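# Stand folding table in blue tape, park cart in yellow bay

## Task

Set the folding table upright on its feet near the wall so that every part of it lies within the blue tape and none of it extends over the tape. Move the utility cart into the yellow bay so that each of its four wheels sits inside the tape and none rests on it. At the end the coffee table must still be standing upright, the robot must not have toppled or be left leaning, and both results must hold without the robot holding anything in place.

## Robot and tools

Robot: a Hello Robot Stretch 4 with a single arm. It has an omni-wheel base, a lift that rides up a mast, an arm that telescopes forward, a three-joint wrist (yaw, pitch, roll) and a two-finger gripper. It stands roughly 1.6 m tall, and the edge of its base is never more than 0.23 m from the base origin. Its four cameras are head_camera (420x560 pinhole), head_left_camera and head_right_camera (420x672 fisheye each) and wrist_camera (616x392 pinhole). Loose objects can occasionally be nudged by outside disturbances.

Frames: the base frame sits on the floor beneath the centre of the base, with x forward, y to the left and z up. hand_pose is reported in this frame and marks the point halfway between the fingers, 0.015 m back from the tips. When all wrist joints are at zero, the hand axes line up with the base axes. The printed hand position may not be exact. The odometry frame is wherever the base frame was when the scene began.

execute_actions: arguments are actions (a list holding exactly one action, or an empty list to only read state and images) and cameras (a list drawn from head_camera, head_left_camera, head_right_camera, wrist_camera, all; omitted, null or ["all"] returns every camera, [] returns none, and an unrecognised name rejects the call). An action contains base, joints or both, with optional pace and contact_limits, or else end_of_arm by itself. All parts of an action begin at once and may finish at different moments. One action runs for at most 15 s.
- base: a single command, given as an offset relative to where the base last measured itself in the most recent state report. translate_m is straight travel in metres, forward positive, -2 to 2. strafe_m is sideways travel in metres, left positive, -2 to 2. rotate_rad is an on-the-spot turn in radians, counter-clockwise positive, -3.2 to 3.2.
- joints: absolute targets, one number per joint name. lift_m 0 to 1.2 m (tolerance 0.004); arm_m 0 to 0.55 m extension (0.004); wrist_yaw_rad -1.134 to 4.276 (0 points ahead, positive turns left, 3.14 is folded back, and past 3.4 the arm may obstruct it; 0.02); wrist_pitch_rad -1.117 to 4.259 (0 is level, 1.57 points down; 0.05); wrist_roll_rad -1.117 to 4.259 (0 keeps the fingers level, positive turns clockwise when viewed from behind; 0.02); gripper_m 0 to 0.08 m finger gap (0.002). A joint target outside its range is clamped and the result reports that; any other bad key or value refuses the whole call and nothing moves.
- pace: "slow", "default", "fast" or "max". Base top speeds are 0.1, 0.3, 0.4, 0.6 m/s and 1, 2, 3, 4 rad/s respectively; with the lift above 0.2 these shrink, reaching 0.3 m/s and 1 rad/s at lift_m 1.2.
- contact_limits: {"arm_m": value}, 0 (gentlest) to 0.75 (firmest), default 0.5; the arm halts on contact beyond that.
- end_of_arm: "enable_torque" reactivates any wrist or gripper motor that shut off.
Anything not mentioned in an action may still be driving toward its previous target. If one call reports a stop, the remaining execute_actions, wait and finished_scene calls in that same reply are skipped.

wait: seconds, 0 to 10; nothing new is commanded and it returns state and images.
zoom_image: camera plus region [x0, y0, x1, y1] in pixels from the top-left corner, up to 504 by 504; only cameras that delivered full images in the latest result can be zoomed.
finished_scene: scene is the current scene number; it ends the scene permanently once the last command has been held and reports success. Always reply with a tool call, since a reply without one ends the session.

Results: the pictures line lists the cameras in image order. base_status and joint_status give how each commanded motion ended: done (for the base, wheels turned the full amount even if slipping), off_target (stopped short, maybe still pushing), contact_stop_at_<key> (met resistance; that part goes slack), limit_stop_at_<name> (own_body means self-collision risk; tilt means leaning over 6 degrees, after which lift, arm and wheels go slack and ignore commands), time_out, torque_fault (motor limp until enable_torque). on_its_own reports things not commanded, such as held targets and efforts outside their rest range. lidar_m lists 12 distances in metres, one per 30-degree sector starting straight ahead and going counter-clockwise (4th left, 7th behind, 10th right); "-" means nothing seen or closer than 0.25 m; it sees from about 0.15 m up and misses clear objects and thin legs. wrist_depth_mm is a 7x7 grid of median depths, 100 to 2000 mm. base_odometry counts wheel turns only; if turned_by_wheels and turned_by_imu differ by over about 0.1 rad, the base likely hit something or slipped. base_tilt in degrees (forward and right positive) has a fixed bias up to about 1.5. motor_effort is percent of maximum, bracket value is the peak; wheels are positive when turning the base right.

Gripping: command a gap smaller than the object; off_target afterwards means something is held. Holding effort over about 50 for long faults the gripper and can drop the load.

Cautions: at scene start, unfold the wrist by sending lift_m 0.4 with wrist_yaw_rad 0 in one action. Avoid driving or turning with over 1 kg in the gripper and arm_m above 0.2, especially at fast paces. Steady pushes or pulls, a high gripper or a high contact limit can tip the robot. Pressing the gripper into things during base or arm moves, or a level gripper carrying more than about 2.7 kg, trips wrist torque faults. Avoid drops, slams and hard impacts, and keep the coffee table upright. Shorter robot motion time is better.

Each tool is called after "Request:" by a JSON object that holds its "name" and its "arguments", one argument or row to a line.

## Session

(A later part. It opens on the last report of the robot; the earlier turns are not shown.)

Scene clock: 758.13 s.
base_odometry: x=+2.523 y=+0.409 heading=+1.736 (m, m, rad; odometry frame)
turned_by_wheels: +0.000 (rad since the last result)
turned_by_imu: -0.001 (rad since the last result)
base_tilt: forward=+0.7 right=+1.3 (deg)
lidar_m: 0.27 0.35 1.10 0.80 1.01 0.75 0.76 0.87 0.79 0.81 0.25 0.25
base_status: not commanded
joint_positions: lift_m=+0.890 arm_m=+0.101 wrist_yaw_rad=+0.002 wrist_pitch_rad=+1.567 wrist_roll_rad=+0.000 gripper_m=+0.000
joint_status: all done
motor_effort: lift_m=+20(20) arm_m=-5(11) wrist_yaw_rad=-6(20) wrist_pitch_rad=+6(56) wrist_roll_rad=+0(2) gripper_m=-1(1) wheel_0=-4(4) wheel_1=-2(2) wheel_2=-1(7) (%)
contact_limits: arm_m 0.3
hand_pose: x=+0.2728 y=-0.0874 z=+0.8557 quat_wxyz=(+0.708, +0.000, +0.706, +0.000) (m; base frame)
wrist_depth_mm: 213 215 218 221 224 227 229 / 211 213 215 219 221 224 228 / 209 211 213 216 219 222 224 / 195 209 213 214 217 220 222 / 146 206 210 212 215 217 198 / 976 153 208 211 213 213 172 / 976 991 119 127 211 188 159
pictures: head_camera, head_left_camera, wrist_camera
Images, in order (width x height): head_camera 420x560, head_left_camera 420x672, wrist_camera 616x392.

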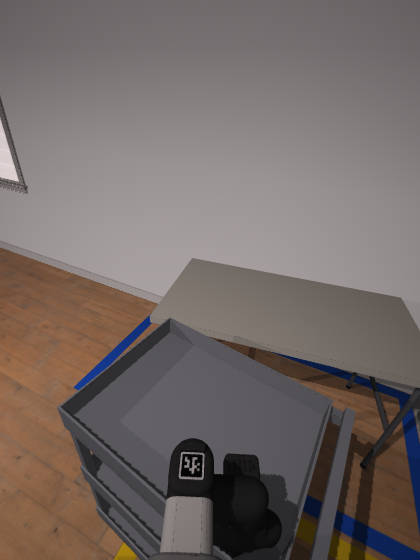

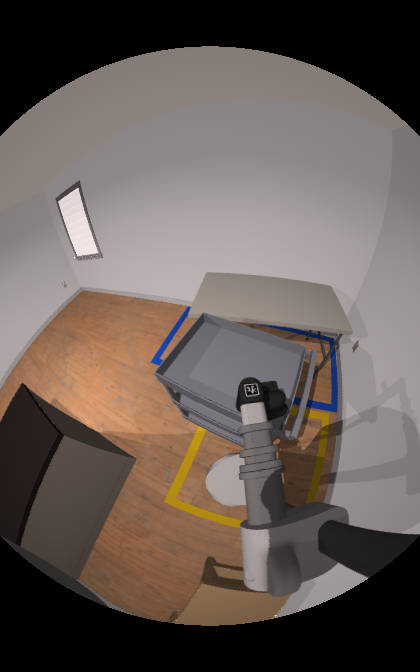

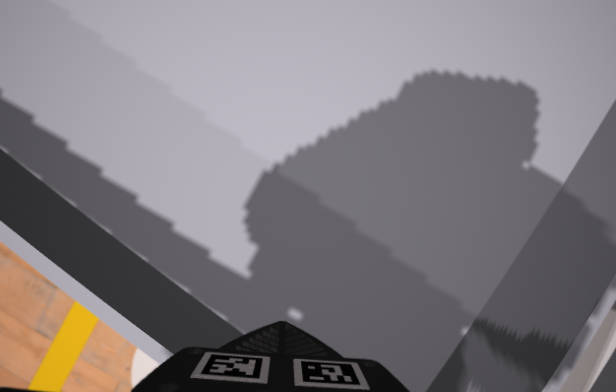

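Request:
{"name": "execute_actions", "arguments": {
  "actions": [
    {"base":{"translate_m":-0.15},"pace":"slow"}
  ],
  "cameras": []
}}

Request:
{"name": "execute_actions", "arguments": {
  "actions": [
    {"base":{"strafe_m":-0.3},"pace":"slow"}
  ],
  "cameras": ["head_camera","head_left_camera","wrist_camera"]
}}

Scene clock: 767.47 s.
base_odometry: x=+2.547 y=+0.261 heading=+1.735 (m, m, rad; odometry frame)
turned_by_wheels: +0.000 (rad since the last result)
turned_by_imu: -0.001 (rad since the last result)
base_tilt: forward=+0.7 right=+1.4 (deg)
lidar_m: 0.27 0.44 0.85 0.86 1.11 0.60 0.60 0.76 0.73 0.75 0.25 0.25
base_status: done
joint_positions: lift_m=+0.890 arm_m=+0.101 wrist_yaw_rad=+0.002 wrist_pitch_rad=+1.567 wrist_roll_rad=+0.000 gripper_m=+0.000
joint_status: not commanded
motor_effort: lift_m=+20(20) arm_m=-5(5) wrist_yaw_rad=-5(8) wrist_pitch_rad=+7(19) wrist_roll_rad=-1(1) gripper_m=-1(1) wheel_0=-5(7) wheel_1=-2(6) wheel_2=+2(8) (%)
hand_pose: x=+0.2729 y=-0.0874 z=+0.8557 quat_wxyz=(+0.709, +0.000, +0.706, +0.000) (m; base frame)
wrist_depth_mm: 213 215 218 221 224 226 229 / 211 213 216 218 221 224 227 / 193 211 214 217 220 222 224 / 153 209 212 214 217 220 223 / 976 167 211 213 215 218 220 / 960 161 204 211 214 216 198 / 960 960 120 127 212 206 173
pictures: none
No camera images: the call's "cameras" was empty. Leave "cameras" out to get every camera's image.

Scene clock: 771.60 s.
base_odometry: x=+2.843 y=+0.310 heading=+1.735 (m, m, rad; odometry frame)
turned_by_wheels: +0.000 (rad since the last result)
turned_by_imu: +0.000 (rad since the last result)
base_tilt: forward=+0.7 right=+1.3 (deg)
lidar_m: 0.25 0.27 0.58 1.14 1.43 0.71 0.74 0.51 0.46 0.47 0.63 0.25
base_status: done
joint_positions: lift_m=+0.890 arm_m=+0.101 wrist_yaw_rad=+0.001 wrist_pitch_rad=+1.568 wrist_roll_rad=+0.000 gripper_m=+0.000
joint_status: not commanded
motor_effort: lift_m=+20(20) arm_m=-4(5) wrist_yaw_rad=-5(5) wrist_pitch_rad=+4(11) wrist_roll_rad=+0(0) gripper_m=-1(1) wheel_0=+3(8) wheel_1=-1(5) wheel_2=-2(6) (%)
hand_pose: x=+0.2724 y=-0.0874 z=+0.8557 quat_wxyz=(+0.708, +0.000, +0.706, +0.000) (m; base frame)
wrist_depth_mm: 213 216 218 220 224 210 1118 / 211 213 216 219 221 198 1098 / 209 211 213 216 218 1060 164 / 207 210 212 214 190 1060 149 / 206 207 210 213 179 166 147 / 204 205 208 210 1025 146 676 / 187 204 119 126 1008 144 661
pictures: head_camera, head_left_camera, wrist_camera
Images, in order (width x height): head_camera 420x560, head_left_camera 420x672, wrist_camera 616x392.

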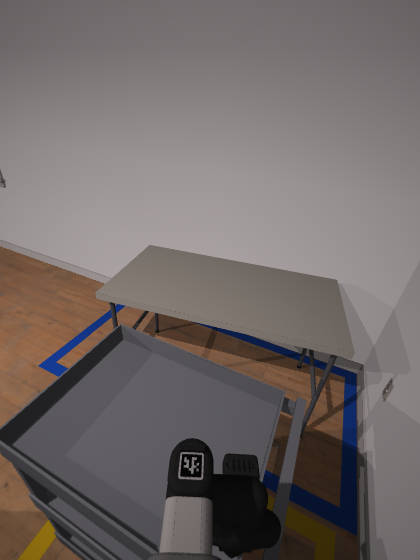

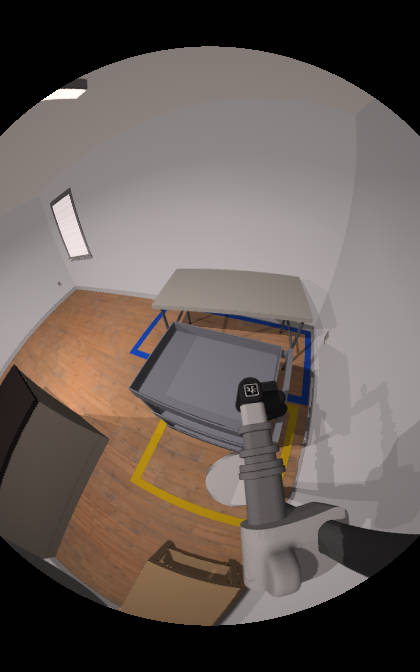

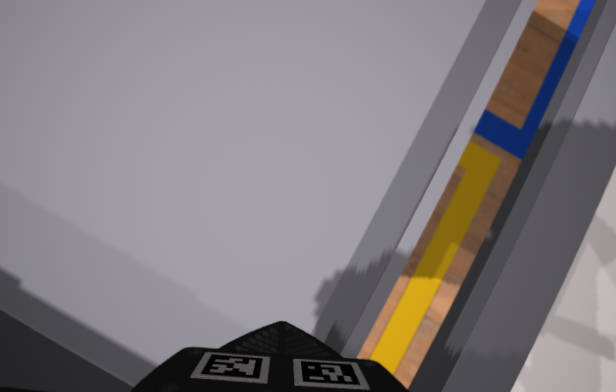

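Request:
{"name": "execute_actions", "arguments": {
  "actions": [
    {"base":{"strafe_m":0.38},"pace":"slow"}
  ],
  "cameras": []
}}

Request:
{"name": "execute_actions", "arguments": {
  "actions": [
    {"base":{"rotate_rad":-0.4},"pace":"slow"}
  ],
  "cameras": ["head_camera","head_left_camera","wrist_camera"]
}}

Scene clock: 793.40 s.
base_odometry: x=+2.468 y=+0.248 heading=+1.735 (m, m, rad; odometry frame)
turned_by_wheels: +0.000 (rad since the last result)
turned_by_imu: -0.002 (rad since the last result)
base_tilt: forward=+0.7 right=+1.3 (deg)
lidar_m: 0.27 0.47 0.74 0.76 1.00 0.59 0.57 0.73 0.79 0.25 0.25 0.25
base_status: done
joint_positions: lift_m=+0.890 arm_m=+0.101 wrist_yaw_rad=+0.001 wrist_pitch_rad=+1.569 wrist_roll_rad=+0.000 gripper_m=+0.000
joint_status: not commanded
motor_effort: lift_m=+20(20) arm_m=-4(4) wrist_yaw_rad=-4(5) wrist_pitch_rad=+0(10) wrist_roll_rad=+0(1) gripper_m=-1(1) wheel_0=-4(7) wheel_1=+1(6) wheel_2=+0(1) (%)
hand_pose: x=+0.2721 y=-0.0874 z=+0.8557 quat_wxyz=(+0.708, +0.000, +0.707, +0.000) (m; base frame)
wrist_depth_mm: 212 215 218 220 223 226 229 / 211 213 216 218 222 224 227 / 160 211 213 216 220 223 224 / 564 204 211 215 217 220 223 / 976 160 210 213 215 218 220 / 976 991 193 211 213 216 219 / 960 976 119 127 212 214 216
pictures: none
No camera images: the call's "cameras" was empty. Leave "cameras" out to get every camera's image.

Scene clock: 794.93 s.
base_odometry: x=+2.468 y=+0.248 heading=+1.335 (m, m, rad; odometry frame)
turned_by_wheels: -0.400 (rad since the last result)
turned_by_imu: -0.405 (rad since the last result)
base_tilt: forward=+0.7 right=+1.3 (deg)
lidar_m: 0.25 0.29 2.75 0.75 0.79 1.14 0.58 0.59 0.82 0.80 0.25 0.25
base_status: done
joint_positions: lift_m=+0.890 arm_m=+0.101 wrist_yaw_rad=+0.000 wrist_pitch_rad=+1.570 wrist_roll_rad=+0.000 gripper_m=+0.000
joint_status: not commanded
motor_effort: lift_m=+20(20) arm_m=-4(4) wrist_yaw_rad=-3(4) wrist_pitch_rad=-1(0) wrist_roll_rad=+0(1) gripper_m=-1(1) wheel_0=+2(6) wheel_1=+1(2) wheel_2=+2(6) (%)
hand_pose: x=+0.2720 y=-0.0874 z=+0.8557 quat_wxyz=(+0.708, +0.000, +0.707, +0.000) (m; base frame)
wrist_depth_mm: 212 214 217 220 223 226 228 / 210 213 214 218 221 224 226 / 208 211 213 216 218 221 224 / 206 209 211 214 216 220 221 / 205 208 210 212 213 217 220 / 196 205 208 211 213 216 217 / 157 190 120 127 211 214 216
pictures: head_camera, head_left_camera, wrist_camera
Images, in order (width x height): head_camera 420x560, head_left_camera 420x672, wrist_camera 616x392.

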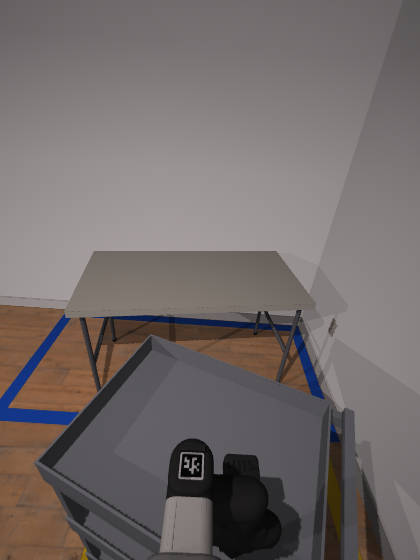

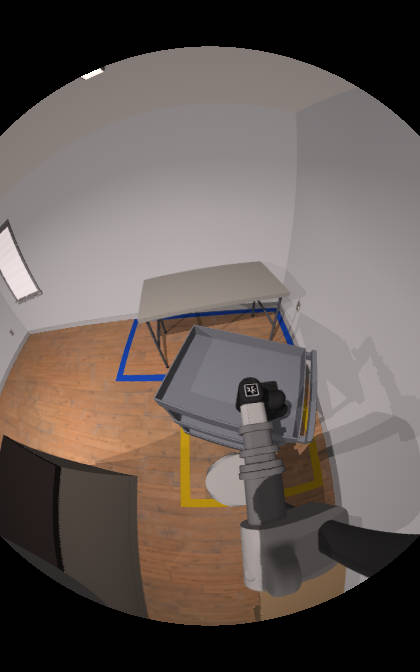

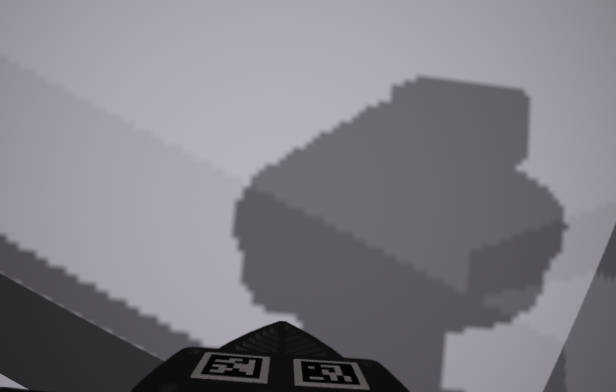

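Request:
{"name": "execute_actions", "arguments": {
  "actions": [
    {"base":{"translate_m":-0.1},"joints":{"arm_m":0.2},"pace":"slow"}
  ],
  "cameras": []
}}

Request:
{"name": "execute_actions", "arguments": {
  "actions": [
    {"base":{"strafe_m":0.22},"pace":"slow"}
  ],
  "cameras": ["head_camera","head_left_camera","wrist_camera"]
}}

Scene clock: 806.93 s.
base_odometry: x=+2.445 y=+0.151 heading=+1.335 (m, m, rad; odometry frame)
turned_by_wheels: +0.000 (rad since the last result)
turned_by_imu: -0.001 (rad since the last result)
base_tilt: forward=+0.7 right=+1.3 (deg)
lidar_m: 0.32 0.41 2.92 0.75 0.82 1.13 0.47 0.53 0.65 0.80 0.34 0.30
base_status: done
joint_positions: lift_m=+0.890 arm_m=+0.199 wrist_yaw_rad=+0.000 wrist_pitch_rad=+1.570 wrist_roll_rad=+0.000 gripper_m=+0.000
joint_status: all done
motor_effort: lift_m=+20(20) arm_m=+5(2) wrist_yaw_rad=-2(2) wrist_pitch_rad=-2(1) wrist_roll_rad=+0(0) gripper_m=+0(0) wheel_0=-2(6) wheel_1=-2(7) wheel_2=+1(6) (%)
hand_pose: x=+0.3703 y=-0.0874 z=+0.8557 quat_wxyz=(+0.707, +0.000, +0.707, +0.000) (m; base frame)
wrist_depth_mm: 211 214 216 219 222 225 228 / 210 213 215 217 220 223 225 / 208 210 212 215 218 220 224 / 206 208 211 213 216 218 221 / 204 206 209 211 213 218 220 / 191 205 208 209 211 216 217 / 154 186 120 127 211 213 216
pictures: none
No camera images: the call's "cameras" was empty. Leave "cameras" out to get every camera's image.

Scene clock: 810.27 s.
base_odometry: x=+2.231 y=+0.203 heading=+1.335 (m, m, rad; odometry frame)
turned_by_wheels: +0.000 (rad since the last result)
turned_by_imu: -0.002 (rad since the last result)
base_tilt: forward=+0.7 right=+1.3 (deg)
lidar_m: 0.35 1.18 2.91 0.52 0.56 0.80 1.20 0.56 0.66 1.02 0.32 0.29
base_status: done
joint_positions: lift_m=+0.890 arm_m=+0.199 wrist_yaw_rad=+0.001 wrist_pitch_rad=+1.568 wrist_roll_rad=+0.000 gripper_m=+0.000
joint_status: not commanded
motor_effort: lift_m=+20(20) arm_m=+3(4) wrist_yaw_rad=-5(6) wrist_pitch_rad=+4(9) wrist_roll_rad=+1(0) gripper_m=-1(1) wheel_0=-6(12) wheel_1=+1(6) wheel_2=-2(2) (%)
hand_pose: x=+0.3710 y=-0.0874 z=+0.8557 quat_wxyz=(+0.708, +0.000, +0.706, +0.000) (m; base frame)
wrist_depth_mm: 211 215 218 220 224 227 229 / 210 213 215 218 222 224 228 / 208 211 213 216 220 222 224 / 174 209 212 215 218 220 222 / 150 191 211 212 215 218 220 / 976 149 208 210 213 216 218 / 976 991 120 127 211 214 216
pictures: head_camera, head_left_camera, wrist_camera
Images, in order (width x height): head_camera 420x560, head_left_camera 420x672, wrist_camera 616x392.

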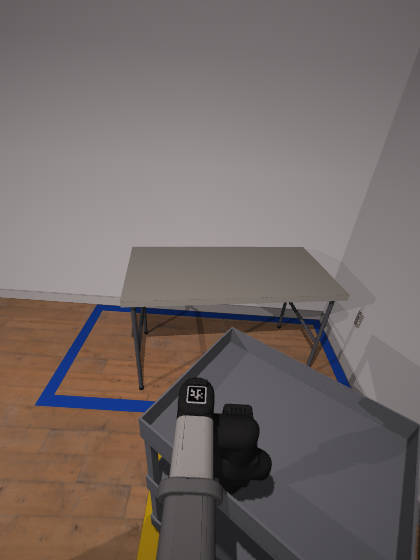

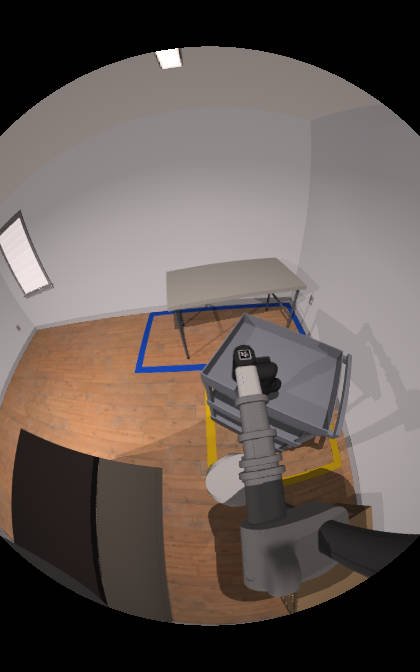

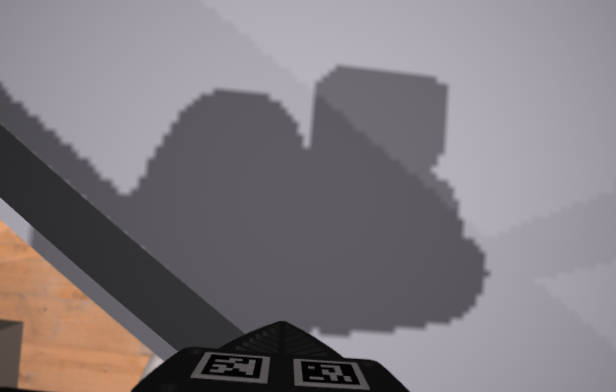

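Request:
{"name": "execute_actions", "arguments": {
  "actions": [
    {"base":{"translate_m":-0.3},"pace":"slow"}
  ],
  "cameras": ["head_camera","head_left_camera","wrist_camera"]
}}

Scene clock: 818.07 s.
base_odometry: x=+2.161 y=-0.089 heading=+1.335 (m, m, rad; odometry frame)
turned_by_wheels: +0.000 (rad since the last result)
turned_by_imu: +0.000 (rad since the last result)
base_tilt: forward=+0.7 right=+1.3 (deg)
lidar_m: 0.33 0.56 0.56 0.53 0.57 0.82 1.42 0.43 0.34 0.67 0.30 0.29
base_status: done
joint_positions: lift_m=+0.890 arm_m=+0.200 wrist_yaw_rad=+0.001 wrist_pitch_rad=+1.567 wrist_roll_rad=+0.000 gripper_m=+0.000
joint_status: not commanded
motor_effort: lift_m=+20(20) arm_m=+2(3) wrist_yaw_rad=-5(9) wrist_pitch_rad=+9(21) wrist_roll_rad=-1(0) gripper_m=-1(0) wheel_0=-3(7) wheel_1=-3(5) wheel_2=+3(6) (%)
hand_pose: x=+0.3715 y=-0.0874 z=+0.8557 quat_wxyz=(+0.709, +0.000, +0.706, +0.000) (m; base frame)
wrist_depth_mm: 212 215 218 220 224 227 229 / 211 213 216 220 220 224 227 / 202 211 214 217 220 221 224 / 154 210 212 215 216 220 221 / 960 172 210 212 214 217 219 / 960 155 206 210 213 216 217 / 960 960 120 126 211 213 216
pictures: head_camera, head_left_camera, wrist_camera
Images, in order (width x height): head_camera 420x560, head_left_camera 420x672, wrist_camera 616x392.

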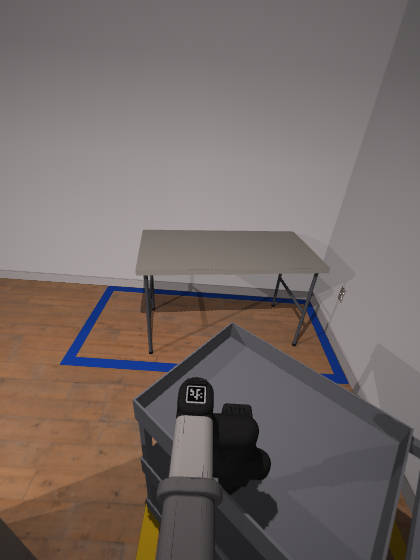

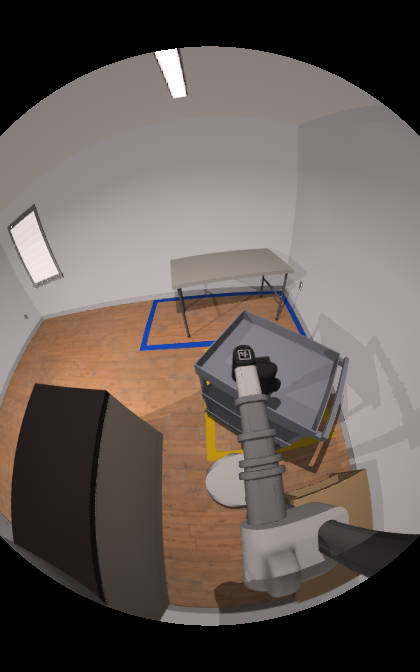

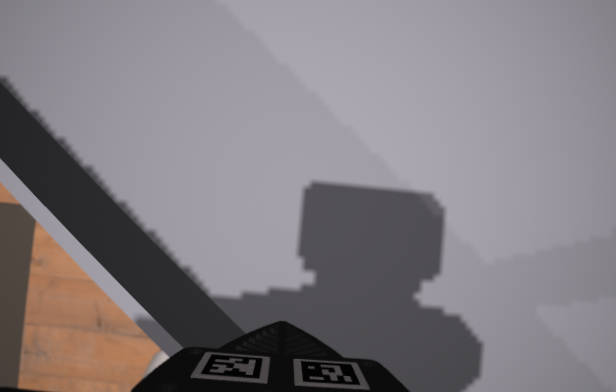

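Request:
{"name": "execute_actions", "arguments": {
  "actions": [
    {"joints":{"lift_m":1.0}}
  ],
  "cameras": []
}}

Request:
{"name": "execute_actions", "arguments": {
  "actions": [
    {"base":{"translate_m":-0.3},"joints":{"arm_m":0}}
  ]
}}

Scene clock: 823.03 s.
base_odometry: x=+2.161 y=-0.089 heading=+1.335 (m, m, rad; odometry frame)
turned_by_wheels: +0.000 (rad since the last result)
turned_by_imu: -0.001 (rad since the last result)
base_tilt: forward=+0.7 right=+1.3 (deg)
lidar_m: 0.31 0.53 0.56 0.54 0.58 0.83 1.39 0.45 0.34 0.69 0.29 0.28
base_status: not commanded
joint_positions: lift_m=+1.000 arm_m=+0.200 wrist_yaw_rad=+0.000 wrist_pitch_rad=+1.570 wrist_roll_rad=+0.000 gripper_m=+0.000
joint_status: all done
motor_effort: lift_m=+26(32) arm_m=+2(2) wrist_yaw_rad=-2(5) wrist_pitch_rad=-1(9) wrist_roll_rad=+0(0) gripper_m=-1(2) wheel_0=-3(3) wheel_1=-3(3) wheel_2=+3(3) (%)
hand_pose: x=+0.3708 y=-0.0874 z=+0.9652 quat_wxyz=(+0.707, +0.000, +0.707, +0.000) (m; base frame)
wrist_depth_mm: 322 324 329 332 338 342 345 / 319 322 325 332 334 338 342 / 1098 320 325 325 330 336 340 / 1098 317 322 325 327 332 336 / 1060 1098 319 322 325 327 334 / 1060 1078 891 319 324 327 330 / 1060 1098 119 126 320 322 327
pictures: none
No camera images: the call's "cameras" was empty. Leave "cameras" out to get every camera's image.

Scene clock: 825.50 s.
base_odometry: x=+2.091 y=-0.381 heading=+1.334 (m, m, rad; odometry frame)
turned_by_wheels: +0.000 (rad since the last result)
turned_by_imu: +0.001 (rad since the last result)
base_tilt: forward=+0.7 right=+1.3 (deg)
lidar_m: 0.60 0.79 0.58 0.54 0.58 0.83 1.09 0.46 0.32 0.28 0.31 0.51
base_status: done
joint_positions: lift_m=+1.000 arm_m=+0.001 wrist_yaw_rad=+0.000 wrist_pitch_rad=+1.570 wrist_roll_rad=+0.000 gripper_m=+0.000
joint_status: all done
motor_effort: lift_m=+26(26) arm_m=-4(1) wrist_yaw_rad=-1(2) wrist_pitch_rad=-2(0) wrist_roll_rad=+0(0) gripper_m=-2(1) wheel_0=-2(7) wheel_1=+0(5) wheel_2=-1(10) (%)
hand_pose: x=+0.1721 y=-0.0874 z=+0.9652 quat_wxyz=(+0.707, +0.000, +0.707, +0.000) (m; base frame)
wrist_depth_mm: 976 1138 1160 1025 683 1205 1205 / 1008 1138 1160 1160 1008 1205 1205 / 1025 1118 1138 1160 1160 1182 1205 / 1042 1118 1138 1160 1160 1182 1182 / 1078 1118 917 1118 1138 1160 1160 / 1078 1098 891 891 699 683 691 / 1078 1078 120 127 668 683 683
pictures: head_camera, head_left_camera, head_right_camera, wrist_camera
Images, in order (width x height): head_camera 420x560, head_left_camera 420x672, head_right_camera 420x672, wrist_camera 616x392.

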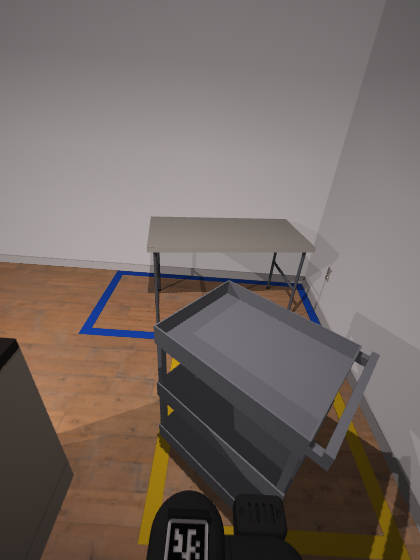

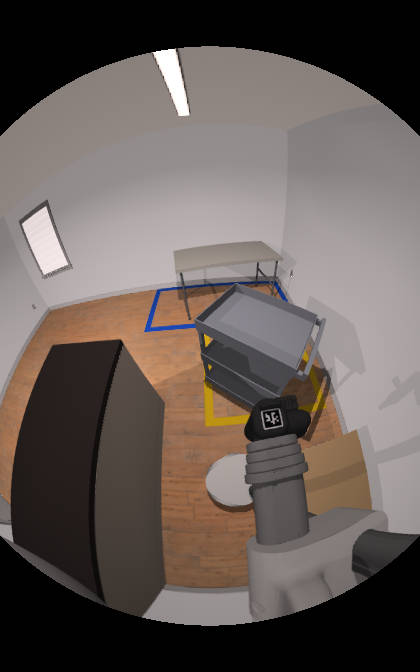

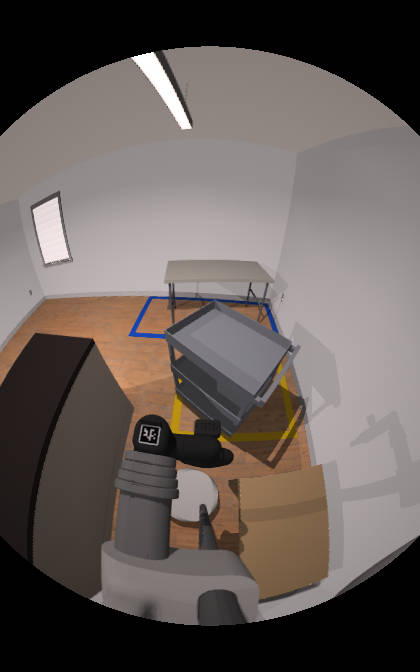

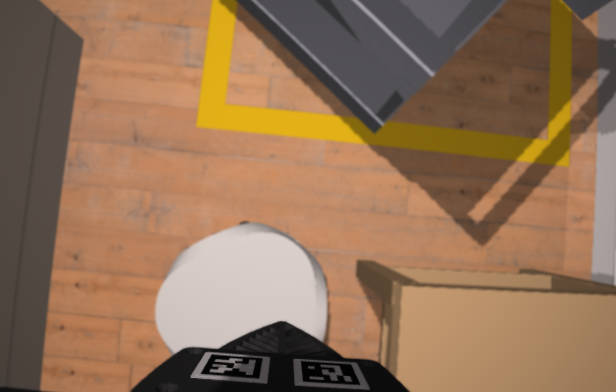

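Request:
{"name": "execute_actions", "arguments": {
  "actions": [
    {"base":{"strafe_m":0.08}}
  ],
  "cameras": []
}}

Request:
{"name": "execute_actions", "arguments": {
  "actions": [
    {"base":{"translate_m":0.14},"joints":{"arm_m":0.54}}
  ],
  "cameras": ["head_camera","wrist_camera"]
}}

Scene clock: 845.80 s.
base_odometry: x=+2.013 y=-0.362 heading=+1.334 (m, m, rad; odometry frame)
turned_by_wheels: +0.000 (rad since the last result)
turned_by_imu: -0.001 (rad since the last result)
base_tilt: forward=+0.7 right=+1.3 (deg)
lidar_m: 0.67 0.68 0.50 0.47 0.48 0.71 1.10 0.53 0.37 0.35 0.38 0.56
base_status: done
joint_positions: lift_m=+1.000 arm_m=+0.001 wrist_yaw_rad=+0.000 wrist_pitch_rad=+1.570 wrist_roll_rad=+0.000 gripper_m=+0.000
joint_status: not commanded
motor_effort: lift_m=+26(26) arm_m=-4(4) wrist_yaw_rad=-1(1) wrist_pitch_rad=-2(0) wrist_roll_rad=+0(0) gripper_m=-1(1) wheel_0=+0(6) wheel_1=-1(12) wheel_2=+1(0) (%)
hand_pose: x=+0.1721 y=-0.0874 z=+0.9652 quat_wxyz=(+0.707, +0.000, +0.707, +0.000) (m; base frame)
wrist_depth_mm: 854 1138 1138 1008 699 691 1182 / 878 1138 1138 1182 1025 1182 1205 / 904 1138 1138 1160 1182 1182 1229 / 931 1118 1138 1138 1160 1160 1205 / 946 1098 904 1118 1138 1182 1182 / 960 1098 878 904 1118 683 676 / 976 1098 119 127 1118 676 683
pictures: none
No camera images: the call's "cameras" was empty. Leave "cameras" out to get every camera's image.

Scene clock: 848.43 s.
base_odometry: x=+2.046 y=-0.226 heading=+1.335 (m, m, rad; odometry frame)
turned_by_wheels: +0.000 (rad since the last result)
turned_by_imu: -0.001 (rad since the last result)
base_tilt: forward=+0.7 right=+1.3 (deg)
lidar_m: 0.53 0.68 0.49 0.46 0.50 0.69 1.24 0.54 0.40 0.36 0.47 0.46
base_status: done
joint_positions: lift_m=+1.000 arm_m=+0.539 wrist_yaw_rad=+0.000 wrist_pitch_rad=+1.570 wrist_roll_rad=+0.000 gripper_m=+0.000
joint_status: all done
motor_effort: lift_m=+26(26) arm_m=+4(2) wrist_yaw_rad=-2(2) wrist_pitch_rad=-2(1) wrist_roll_rad=+0(0) gripper_m=-1(1) wheel_0=+2(6) wheel_1=-1(8) wheel_2=+2(10) (%)
hand_pose: x=+0.7103 y=-0.0874 z=+0.9652 quat_wxyz=(+0.707, +0.000, +0.707, +0.000) (m; base frame)
wrist_depth_mm: 1118 1138 1160 324 336 342 343 / 1118 1138 291 329 332 338 342 / 1118 1098 324 327 329 332 338 / 1098 306 320 324 327 332 334 / 271 314 317 320 324 329 332 / 276 309 315 317 324 325 327 / 931 264 120 126 320 322 325
pictures: head_camera, wrist_camera
Images, in order (width x height): head_camera 420x560, wrist_camera 616x392.

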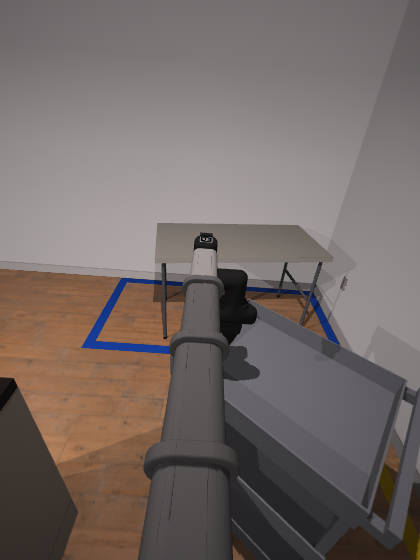

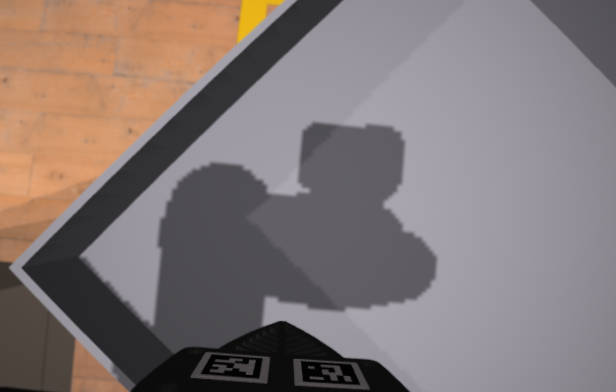

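Request:
{"name": "execute_actions", "arguments": {
  "actions": [
    {"joints":{"lift_m":0.89},"pace":"slow"}
  ],
  "cameras": []
}}

Request:
{"name": "execute_actions", "arguments": {
  "actions": [
    {"base":{"rotate_rad":-0.35},"pace":"slow"}
  ],
  "cameras": ["wrist_camera"]
}}

Request:
{"name": "execute_actions", "arguments": {
  "actions": [
    {"base":{"rotate_rad":-0.1},"pace":"slow"}
  ],
  "cameras": ["head_camera","wrist_camera"]
}}

Scene clock: 859.87 s.
base_odometry: x=+2.046 y=-0.226 heading=+1.335 (m, m, rad; odometry frame)
turned_by_wheels: +0.000 (rad since the last result)
turned_by_imu: -0.001 (rad since the last result)
base_tilt: forward=+0.7 right=+1.3 (deg)
lidar_m: 0.53 0.67 0.50 0.45 0.48 0.70 1.24 0.55 0.38 0.36 0.46 0.46
base_status: not commanded
joint_positions: lift_m=+0.890 arm_m=+0.539 wrist_yaw_rad=+0.000 wrist_pitch_rad=+1.570 wrist_roll_rad=+0.000 gripper_m=+0.000
joint_status: all done
motor_effort: lift_m=+17(23) arm_m=+4(4) wrist_yaw_rad=-1(0) wrist_pitch_rad=-1(1) wrist_roll_rad=+1(1) gripper_m=-1(1) wheel_0=+2(2) wheel_1=-1(1) wheel_2=+3(2) (%)
hand_pose: x=+0.7103 y=-0.0874 z=+0.8559 quat_wxyz=(+0.707, +0.000, +0.707, +0.000) (m; base frame)
wrist_depth_mm: 1025 159 209 219 220 224 226 / 148 185 214 216 219 222 224 / 167 210 212 214 217 220 222 / 203 208 210 213 216 219 220 / 204 206 208 211 213 216 218 / 202 204 206 208 211 214 216 / 200 202 120 126 209 212 214
pictures: none
No camera images: the call's "cameras" was empty. Leave "cameras" out to get every camera's image.

Scene clock: 861.33 s.
base_odometry: x=+2.046 y=-0.226 heading=+0.985 (m, m, rad; odometry frame)
turned_by_wheels: -0.350 (rad since the last result)
turned_by_imu: -0.354 (rad since the last result)
base_tilt: forward=+0.7 right=+1.3 (deg)
lidar_m: 0.47 0.58 0.59 0.46 0.45 0.53 0.89 0.94 0.48 0.36 0.36 0.45
base_status: done
joint_positions: lift_m=+0.890 arm_m=+0.539 wrist_yaw_rad=+0.000 wrist_pitch_rad=+1.570 wrist_roll_rad=+0.000 gripper_m=+0.000
joint_status: not commanded
motor_effort: lift_m=+17(17) arm_m=+4(4) wrist_yaw_rad=-1(2) wrist_pitch_rad=-1(1) wrist_roll_rad=+0(1) gripper_m=-1(1) wheel_0=+2(7) wheel_1=+1(8) wheel_2=+1(8) (%)
hand_pose: x=+0.7104 y=-0.0874 z=+0.8559 quat_wxyz=(+0.707, +0.000, +0.707, +0.000) (m; base frame)
wrist_depth_mm: 211 213 216 218 221 224 226 / 208 211 214 216 220 221 223 / 207 210 212 214 217 220 222 / 206 208 211 212 216 218 220 / 204 206 208 211 213 215 218 / 202 204 207 209 211 214 216 / 200 202 120 126 210 212 213
pictures: wrist_camera
Images, in order (width x height): wrist_camera 616x392.

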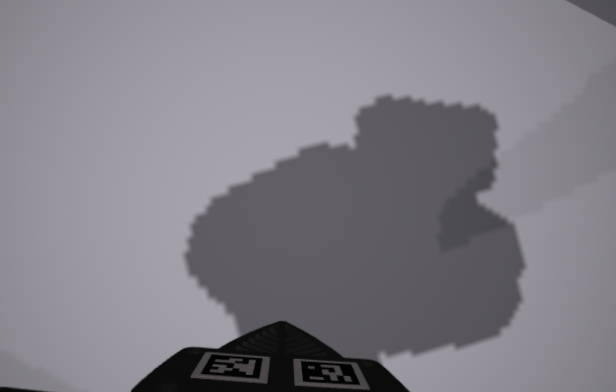

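Scene clock: 862.23 s.
base_odometry: x=+2.046 y=-0.226 heading=+0.885 (m, m, rad; odometry frame)
turned_by_wheels: -0.100 (rad since the last result)
turned_by_imu: -0.101 (rad since the last result)
base_tilt: forward=+0.7 right=+1.3 (deg)
lidar_m: 0.48 0.57 0.62 0.47 0.46 0.52 0.79 1.22 0.51 0.37 0.37 0.48
base_status: done
joint_positions: lift_m=+0.890 arm_m=+0.539 wrist_yaw_rad=+0.000 wrist_pitch_rad=+1.570 wrist_roll_rad=+0.000 gripper_m=+0.000
joint_status: not commanded
motor_effort: lift_m=+17(17) arm_m=+4(4) wrist_yaw_rad=-2(1) wrist_pitch_rad=-1(0) wrist_roll_rad=+0(1) gripper_m=-1(1) wheel_0=+1(8) wheel_1=+0(3) wheel_2=+1(4) (%)
hand_pose: x=+0.7104 y=-0.0874 z=+0.8559 quat_wxyz=(+0.707, +0.000, +0.707, +0.000) (m; base frame)
wrist_depth_mm: 210 213 216 219 221 224 226 / 208 211 214 216 218 222 224 / 207 209 212 214 217 220 222 / 206 208 210 213 215 218 220 / 203 206 208 211 213 216 219 / 202 204 206 209 211 214 216 / 200 203 119 126 210 212 213
pictures: head_camera, wrist_camera
Images, in order (width x height): head_camera 420x560, wrist_camera 616x392.

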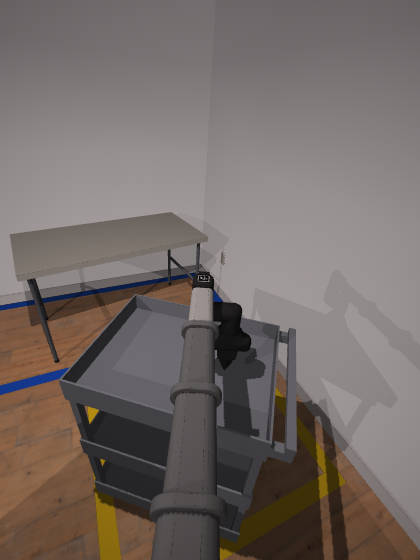

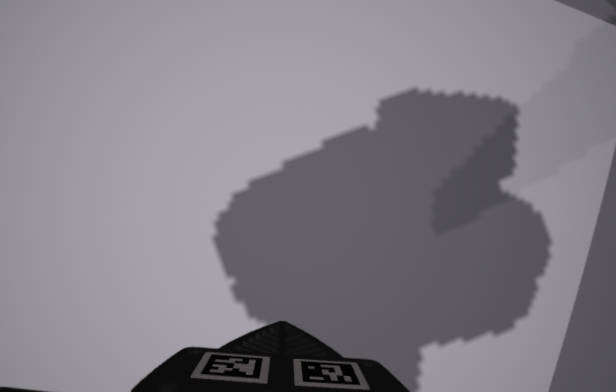

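Request:
{"name": "execute_actions", "arguments": {
  "actions": [
    {"base":{"translate_m":0.2},"pace":"slow"}
  ],
  "cameras": ["head_camera","wrist_camera"]
}}

Scene clock: 878.40 s.
base_odometry: x=+2.172 y=-0.071 heading=+0.885 (m, m, rad; odometry frame)
turned_by_wheels: +0.000 (rad since the last result)
turned_by_imu: -0.002 (rad since the last result)
base_tilt: forward=+0.8 right=+1.4 (deg)
lidar_m: 0.27 0.32 2.46 0.56 0.54 0.61 0.91 0.97 0.38 0.33 0.34 0.26
base_status: done
joint_positions: lift_m=+0.890 arm_m=+0.539 wrist_yaw_rad=+0.000 wrist_pitch_rad=+1.570 wrist_roll_rad=+0.000 gripper_m=+0.000
joint_status: not commanded
motor_effort: lift_m=+17(17) arm_m=+4(4) wrist_yaw_rad=-2(2) wrist_pitch_rad=-2(0) wrist_roll_rad=+1(2) gripper_m=-1(1) wheel_0=+3(6) wheel_1=+1(5) wheel_2=-1(5) (%)
hand_pose: x=+0.7104 y=-0.0874 z=+0.8559 quat_wxyz=(+0.707, +0.000, +0.707, +0.000) (m; base frame)
wrist_depth_mm: 1008 1042 1042 1060 1060 991 750 / 1008 1025 1042 1042 1078 1060 820 / 991 1008 1025 1025 1042 1060 878 / 205 205 1025 1008 1042 1060 931 / 203 206 208 209 1025 1042 1008 / 202 204 207 209 210 213 1025 / 200 202 119 126 210 211 213
pictures: head_camera, wrist_camera
Images, in order (width x height): head_camera 420x560, wrist_camera 616x392.

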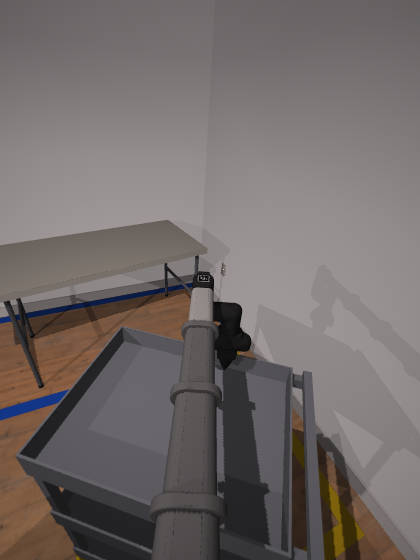

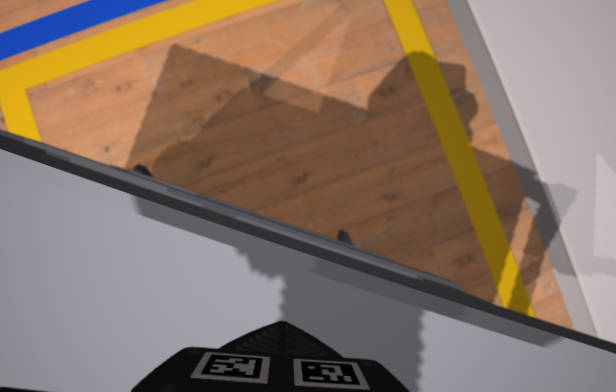

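Request:
{"name": "execute_actions", "arguments": {
  "actions": [
    {"base":{"translate_m":0.14},"pace":"slow"}
  ],
  "cameras": ["head_camera","wrist_camera"]
}}

Request:
{"name": "execute_actions", "arguments": {
  "actions": [
    {"joints":{"lift_m":1.0}}
  ],
  "cameras": []
}}

Request:
{"name": "execute_actions", "arguments": {
  "actions": [
    {"base":{"translate_m":-0.3},"joints":{"arm_m":0.0}}
  ]
}}

Scene clock: 887.37 s.
base_odometry: x=+2.261 y=+0.037 heading=+0.885 (m, m, rad; odometry frame)
turned_by_wheels: +0.000 (rad since the last result)
turned_by_imu: -0.002 (rad since the last result)
base_tilt: forward=+0.7 right=+1.3 (deg)
lidar_m: 0.26 0.27 0.43 0.62 0.61 0.67 1.00 0.74 0.38 0.48 0.35 0.27
base_status: done
joint_positions: lift_m=+0.890 arm_m=+0.539 wrist_yaw_rad=-0.002 wrist_pitch_rad=+1.575 wrist_roll_rad=+0.000 gripper_m=+0.000
joint_status: not commanded
motor_effort: lift_m=+17(17) arm_m=+4(4) wrist_yaw_rad=+6(15) wrist_pitch_rad=-14(35) wrist_roll_rad=+1(1) gripper_m=-1(1) wheel_0=+0(9) wheel_1=+0(4) wheel_2=-3(9) (%)
hand_pose: x=+0.7091 y=-0.0874 z=+0.8559 quat_wxyz=(+0.706, +0.001, +0.708, -0.001) (m; base frame)
wrist_depth_mm: 1008 1025 1025 1060 1060 917 691 / 1008 1008 1025 1025 1060 976 732 / 1008 1008 1025 1042 1042 1042 788 / 976 991 1008 1042 1025 1042 854 / 179 455 521 539 1042 1042 917 / 202 159 152 165 200 340 960 / 200 202 120 127 209 156 155
pictures: head_camera, wrist_camera
Images, in order (width x height): head_camera 420x560, wrist_camera 616x392.

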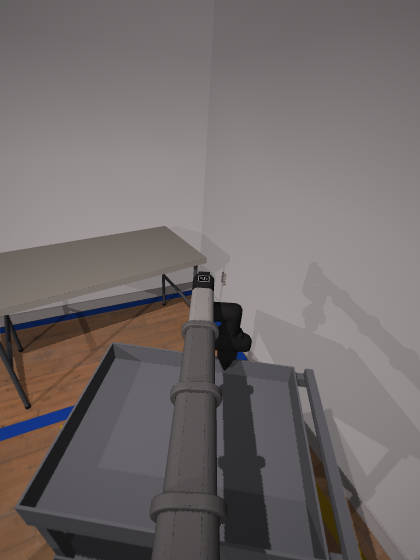

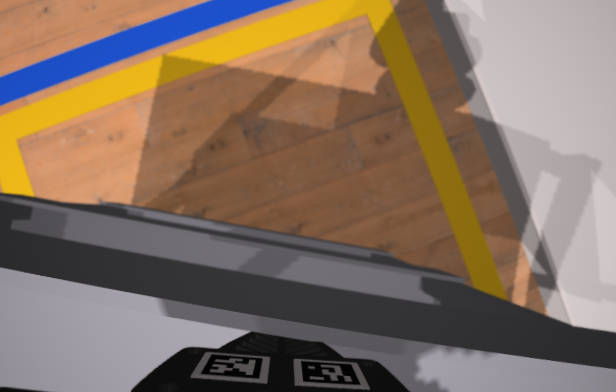

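Scene clock: 888.87 s.
base_odometry: x=+2.261 y=+0.037 heading=+0.885 (m, m, rad; odometry frame)
turned_by_wheels: +0.000 (rad since the last result)
turned_by_imu: +0.000 (rad since the last result)
base_tilt: forward=+0.7 right=+1.3 (deg)
lidar_m: 0.25 0.29 0.43 0.60 0.60 0.68 1.00 0.78 0.37 0.49 0.34 0.25
base_status: not commanded
joint_positions: lift_m=+1.000 arm_m=+0.539 wrist_yaw_rad=+0.000 wrist_pitch_rad=+1.571 wrist_roll_rad=+0.000 gripper_m=+0.000
joint_status: all done
motor_effort: lift_m=+26(30) arm_m=+4(4) wrist_yaw_rad=+0(6) wrist_pitch_rad=-2(12) wrist_roll_rad=+1(1) gripper_m=-1(1) wheel_0=+0(0) wheel_1=-1(1) wheel_2=-2(4) (%)
hand_pose: x=+0.7102 y=-0.0874 z=+0.9652 quat_wxyz=(+0.707, +0.000, +0.707, +0.000) (m; base frame)
wrist_depth_mm: 1138 1160 1160 1182 1160 931 691 / 1118 1138 1138 1138 1182 976 741 / 1118 1118 1138 1160 1138 1060 778 / 1098 1098 1118 1118 1138 1160 854 / 307 310 327 647 1138 1138 917 / 306 310 314 319 320 324 904 / 306 307 120 126 319 324 293
pictures: none
No camera images: the call's "cameras" was empty. Leave "cameras" out to get every camera's image.

Scene clock: 891.50 s.
base_odometry: x=+2.071 y=-0.195 heading=+0.885 (m, m, rad; odometry frame)
turned_by_wheels: +0.000 (rad since the last result)
turned_by_imu: +0.000 (rad since the last result)
base_tilt: forward=+0.7 right=+1.3 (deg)
lidar_m: 0.55 0.61 0.64 0.45 0.48 0.51 0.78 1.25 0.52 0.36 0.35 0.53
base_status: done
joint_positions: lift_m=+1.000 arm_m=+0.001 wrist_yaw_rad=+0.000 wrist_pitch_rad=+1.570 wrist_roll_rad=+0.000 gripper_m=+0.000
joint_status: all done
motor_effort: lift_m=+25(26) arm_m=-4(7) wrist_yaw_rad=+0(0) wrist_pitch_rad=-3(4) wrist_roll_rad=+0(1) gripper_m=-1(1) wheel_0=-1(5) wheel_1=+0(3) wheel_2=-1(13) (%)
hand_pose: x=+0.1720 y=-0.0874 z=+0.9652 quat_wxyz=(+0.707, +0.000, +0.707, +0.000) (m; base frame)
wrist_depth_mm: 1118 991 1008 683 676 1205 1098 / 1118 1138 1138 991 1182 1205 1160 / 1118 1118 1138 1160 1160 1182 1205 / 1118 1118 1118 1160 1138 1160 1138 / 1098 1098 904 1118 1160 1008 707 / 1025 1078 904 904 1138 683 683 / 946 1078 120 126 1118 676 676
pictures: head_camera, head_left_camera, head_right_camera, wrist_camera
Images, in order (width x height): head_camera 420x560, head_left_camera 420x672, head_right_camera 420x672, wrist_camera 616x392.

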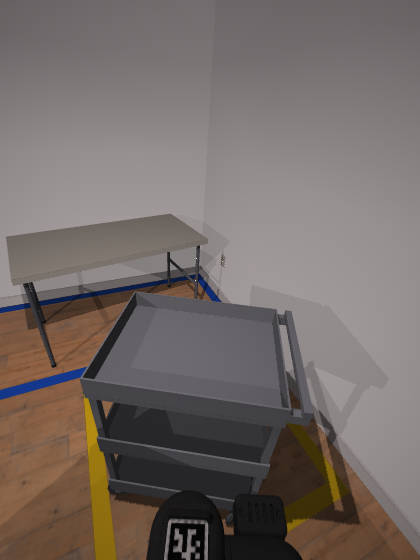

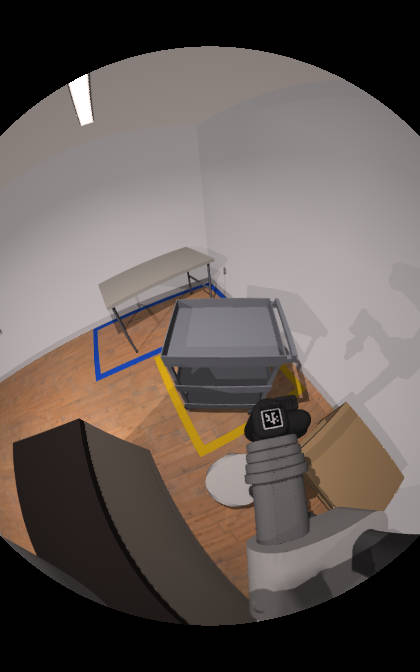

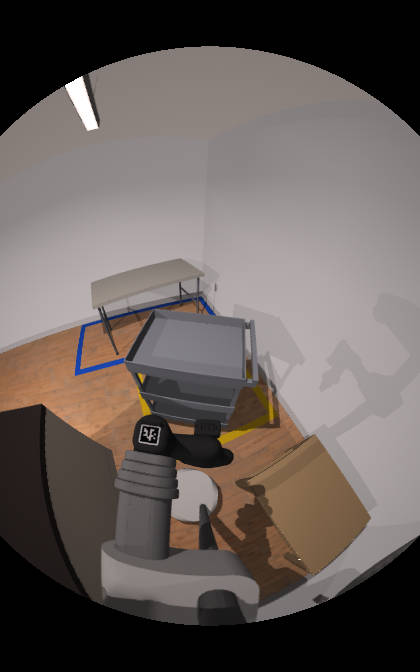

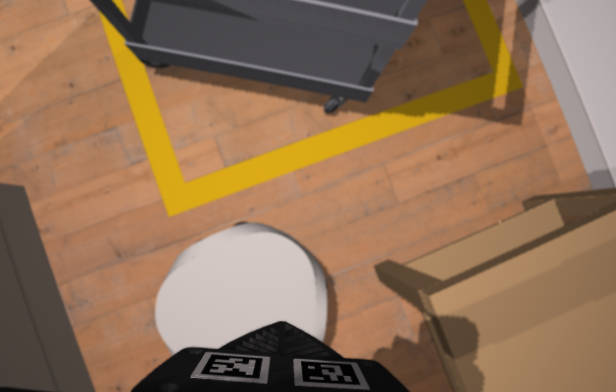

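Request:
{"name": "execute_actions", "arguments": {
  "actions": [
    {"joints":{"arm_m":0.5}}
  ],
  "cameras": ["wrist_camera"]
}}

Request:
{"name": "execute_actions", "arguments": {
  "actions": [
    {"joints":{"lift_m":0.89},"pace":"slow"}
  ],
  "cameras": []
}}

Request:
{"name": "execute_actions", "arguments": {
  "actions": [
    {"base":{"rotate_rad":-0.12},"pace":"slow"}
  ],
  "cameras": ["head_camera","wrist_camera"]
}}

Scene clock: 903.07 s.
base_odometry: x=+2.071 y=-0.195 heading=+0.885 (m, m, rad; odometry frame)
turned_by_wheels: +0.000 (rad since the last result)
turned_by_imu: -0.001 (rad since the last result)
base_tilt: forward=+0.7 right=+1.3 (deg)
lidar_m: 0.55 0.59 0.63 0.49 0.48 0.54 0.82 1.25 0.51 0.33 0.36 0.54
base_status: not commanded
joint_positions: lift_m=+1.000 arm_m=+0.499 wrist_yaw_rad=+0.000 wrist_pitch_rad=+1.570 wrist_roll_rad=+0.000 gripper_m=+0.000
joint_status: all done
motor_effort: lift_m=+25(25) arm_m=+4(4) wrist_yaw_rad=-1(0) wrist_pitch_rad=+2(4) wrist_roll_rad=+0(0) gripper_m=-1(0) wheel_0=-1(1) wheel_1=+0(0) wheel_2=+0(1) (%)
hand_pose: x=+0.6703 y=-0.0874 z=+0.9652 quat_wxyz=(+0.707, +0.000, +0.707, +0.000) (m; base frame)
wrist_depth_mm: 320 324 329 332 336 340 317 / 317 322 325 329 332 338 304 / 314 319 324 327 330 336 297 / 312 315 319 325 327 330 287 / 309 314 317 322 324 327 286 / 306 309 314 317 322 325 273 / 304 307 119 126 319 320 274
pictures: wrist_camera
Images, in order (width x height): wrist_camera 616x392.

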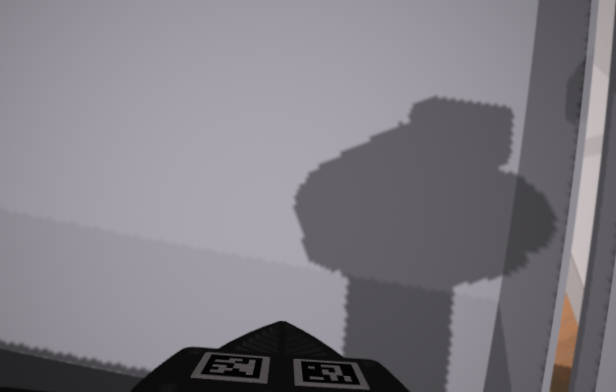

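Scene clock: 904.83 s.
base_odometry: x=+2.071 y=-0.195 heading=+0.885 (m, m, rad; odometry frame)
turned_by_wheels: +0.000 (rad since the last result)
turned_by_imu: +0.000 (rad since the last result)
base_tilt: forward=+0.7 right=+1.3 (deg)
lidar_m: 0.54 0.62 0.65 0.50 0.48 0.53 0.80 1.26 0.48 0.34 0.36 0.56
base_status: not commanded
joint_positions: lift_m=+0.890 arm_m=+0.499 wrist_yaw_rad=+0.000 wrist_pitch_rad=+1.570 wrist_roll_rad=+0.000 gripper_m=+0.000
joint_status: all done
motor_effort: lift_m=+17(25) arm_m=+4(4) wrist_yaw_rad=-2(1) wrist_pitch_rad=+0(1) wrist_roll_rad=+0(1) gripper_m=-1(1) wheel_0=-1(1) wheel_1=+0(0) wheel_2=-1(1) (%)
hand_pose: x=+0.6703 y=-0.0874 z=+0.8559 quat_wxyz=(+0.707, +0.000, +0.707, +0.000) (m; base frame)
wrist_depth_mm: 211 213 216 218 221 224 226 / 209 212 214 216 220 222 224 / 208 210 212 214 217 220 222 / 205 207 210 212 216 217 220 / 203 206 208 211 213 216 219 / 202 204 206 208 212 215 216 / 200 202 120 126 210 212 214
pictures: none
No camera images: the call's "cameras" was empty. Leave "cameras" out to get every camera's image.

Scene clock: 905.80 s.
base_odometry: x=+2.071 y=-0.195 heading=+0.765 (m, m, rad; odometry frame)
turned_by_wheels: -0.120 (rad since the last result)
turned_by_imu: -0.122 (rad since the last result)
base_tilt: forward=+0.7 right=+1.3 (deg)
lidar_m: 0.55 0.58 2.52 0.49 0.49 0.48 0.67 1.26 0.55 0.38 0.33 0.57
base_status: done
joint_positions: lift_m=+0.890 arm_m=+0.499 wrist_yaw_rad=+0.000 wrist_pitch_rad=+1.570 wrist_roll_rad=+0.000 gripper_m=+0.000
joint_status: not commanded
motor_effort: lift_m=+17(17) arm_m=+4(4) wrist_yaw_rad=-1(2) wrist_pitch_rad=+0(0) wrist_roll_rad=+1(1) gripper_m=-1(1) wheel_0=+1(2) wheel_1=+1(3) wheel_2=+0(6) (%)
hand_pose: x=+0.6703 y=-0.0874 z=+0.8559 quat_wxyz=(+0.707, +0.000, +0.707, +0.000) (m; base frame)
wrist_depth_mm: 211 213 216 219 220 213 424 / 209 212 213 216 220 211 449 / 207 209 211 215 218 207 480 / 206 208 211 213 215 204 517 / 204 206 208 211 213 200 559 / 202 204 206 209 211 195 597 / 200 202 120 126 210 192 480
pictures: head_camera, wrist_camera
Images, in order (width x height): head_camera 420x560, wrist_camera 616x392.

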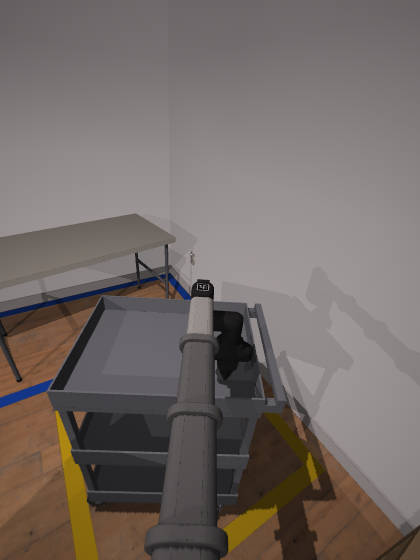

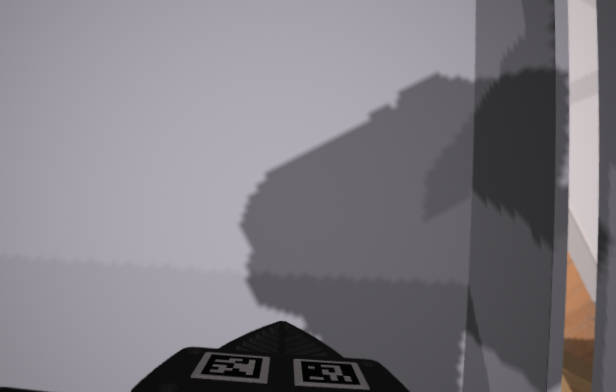

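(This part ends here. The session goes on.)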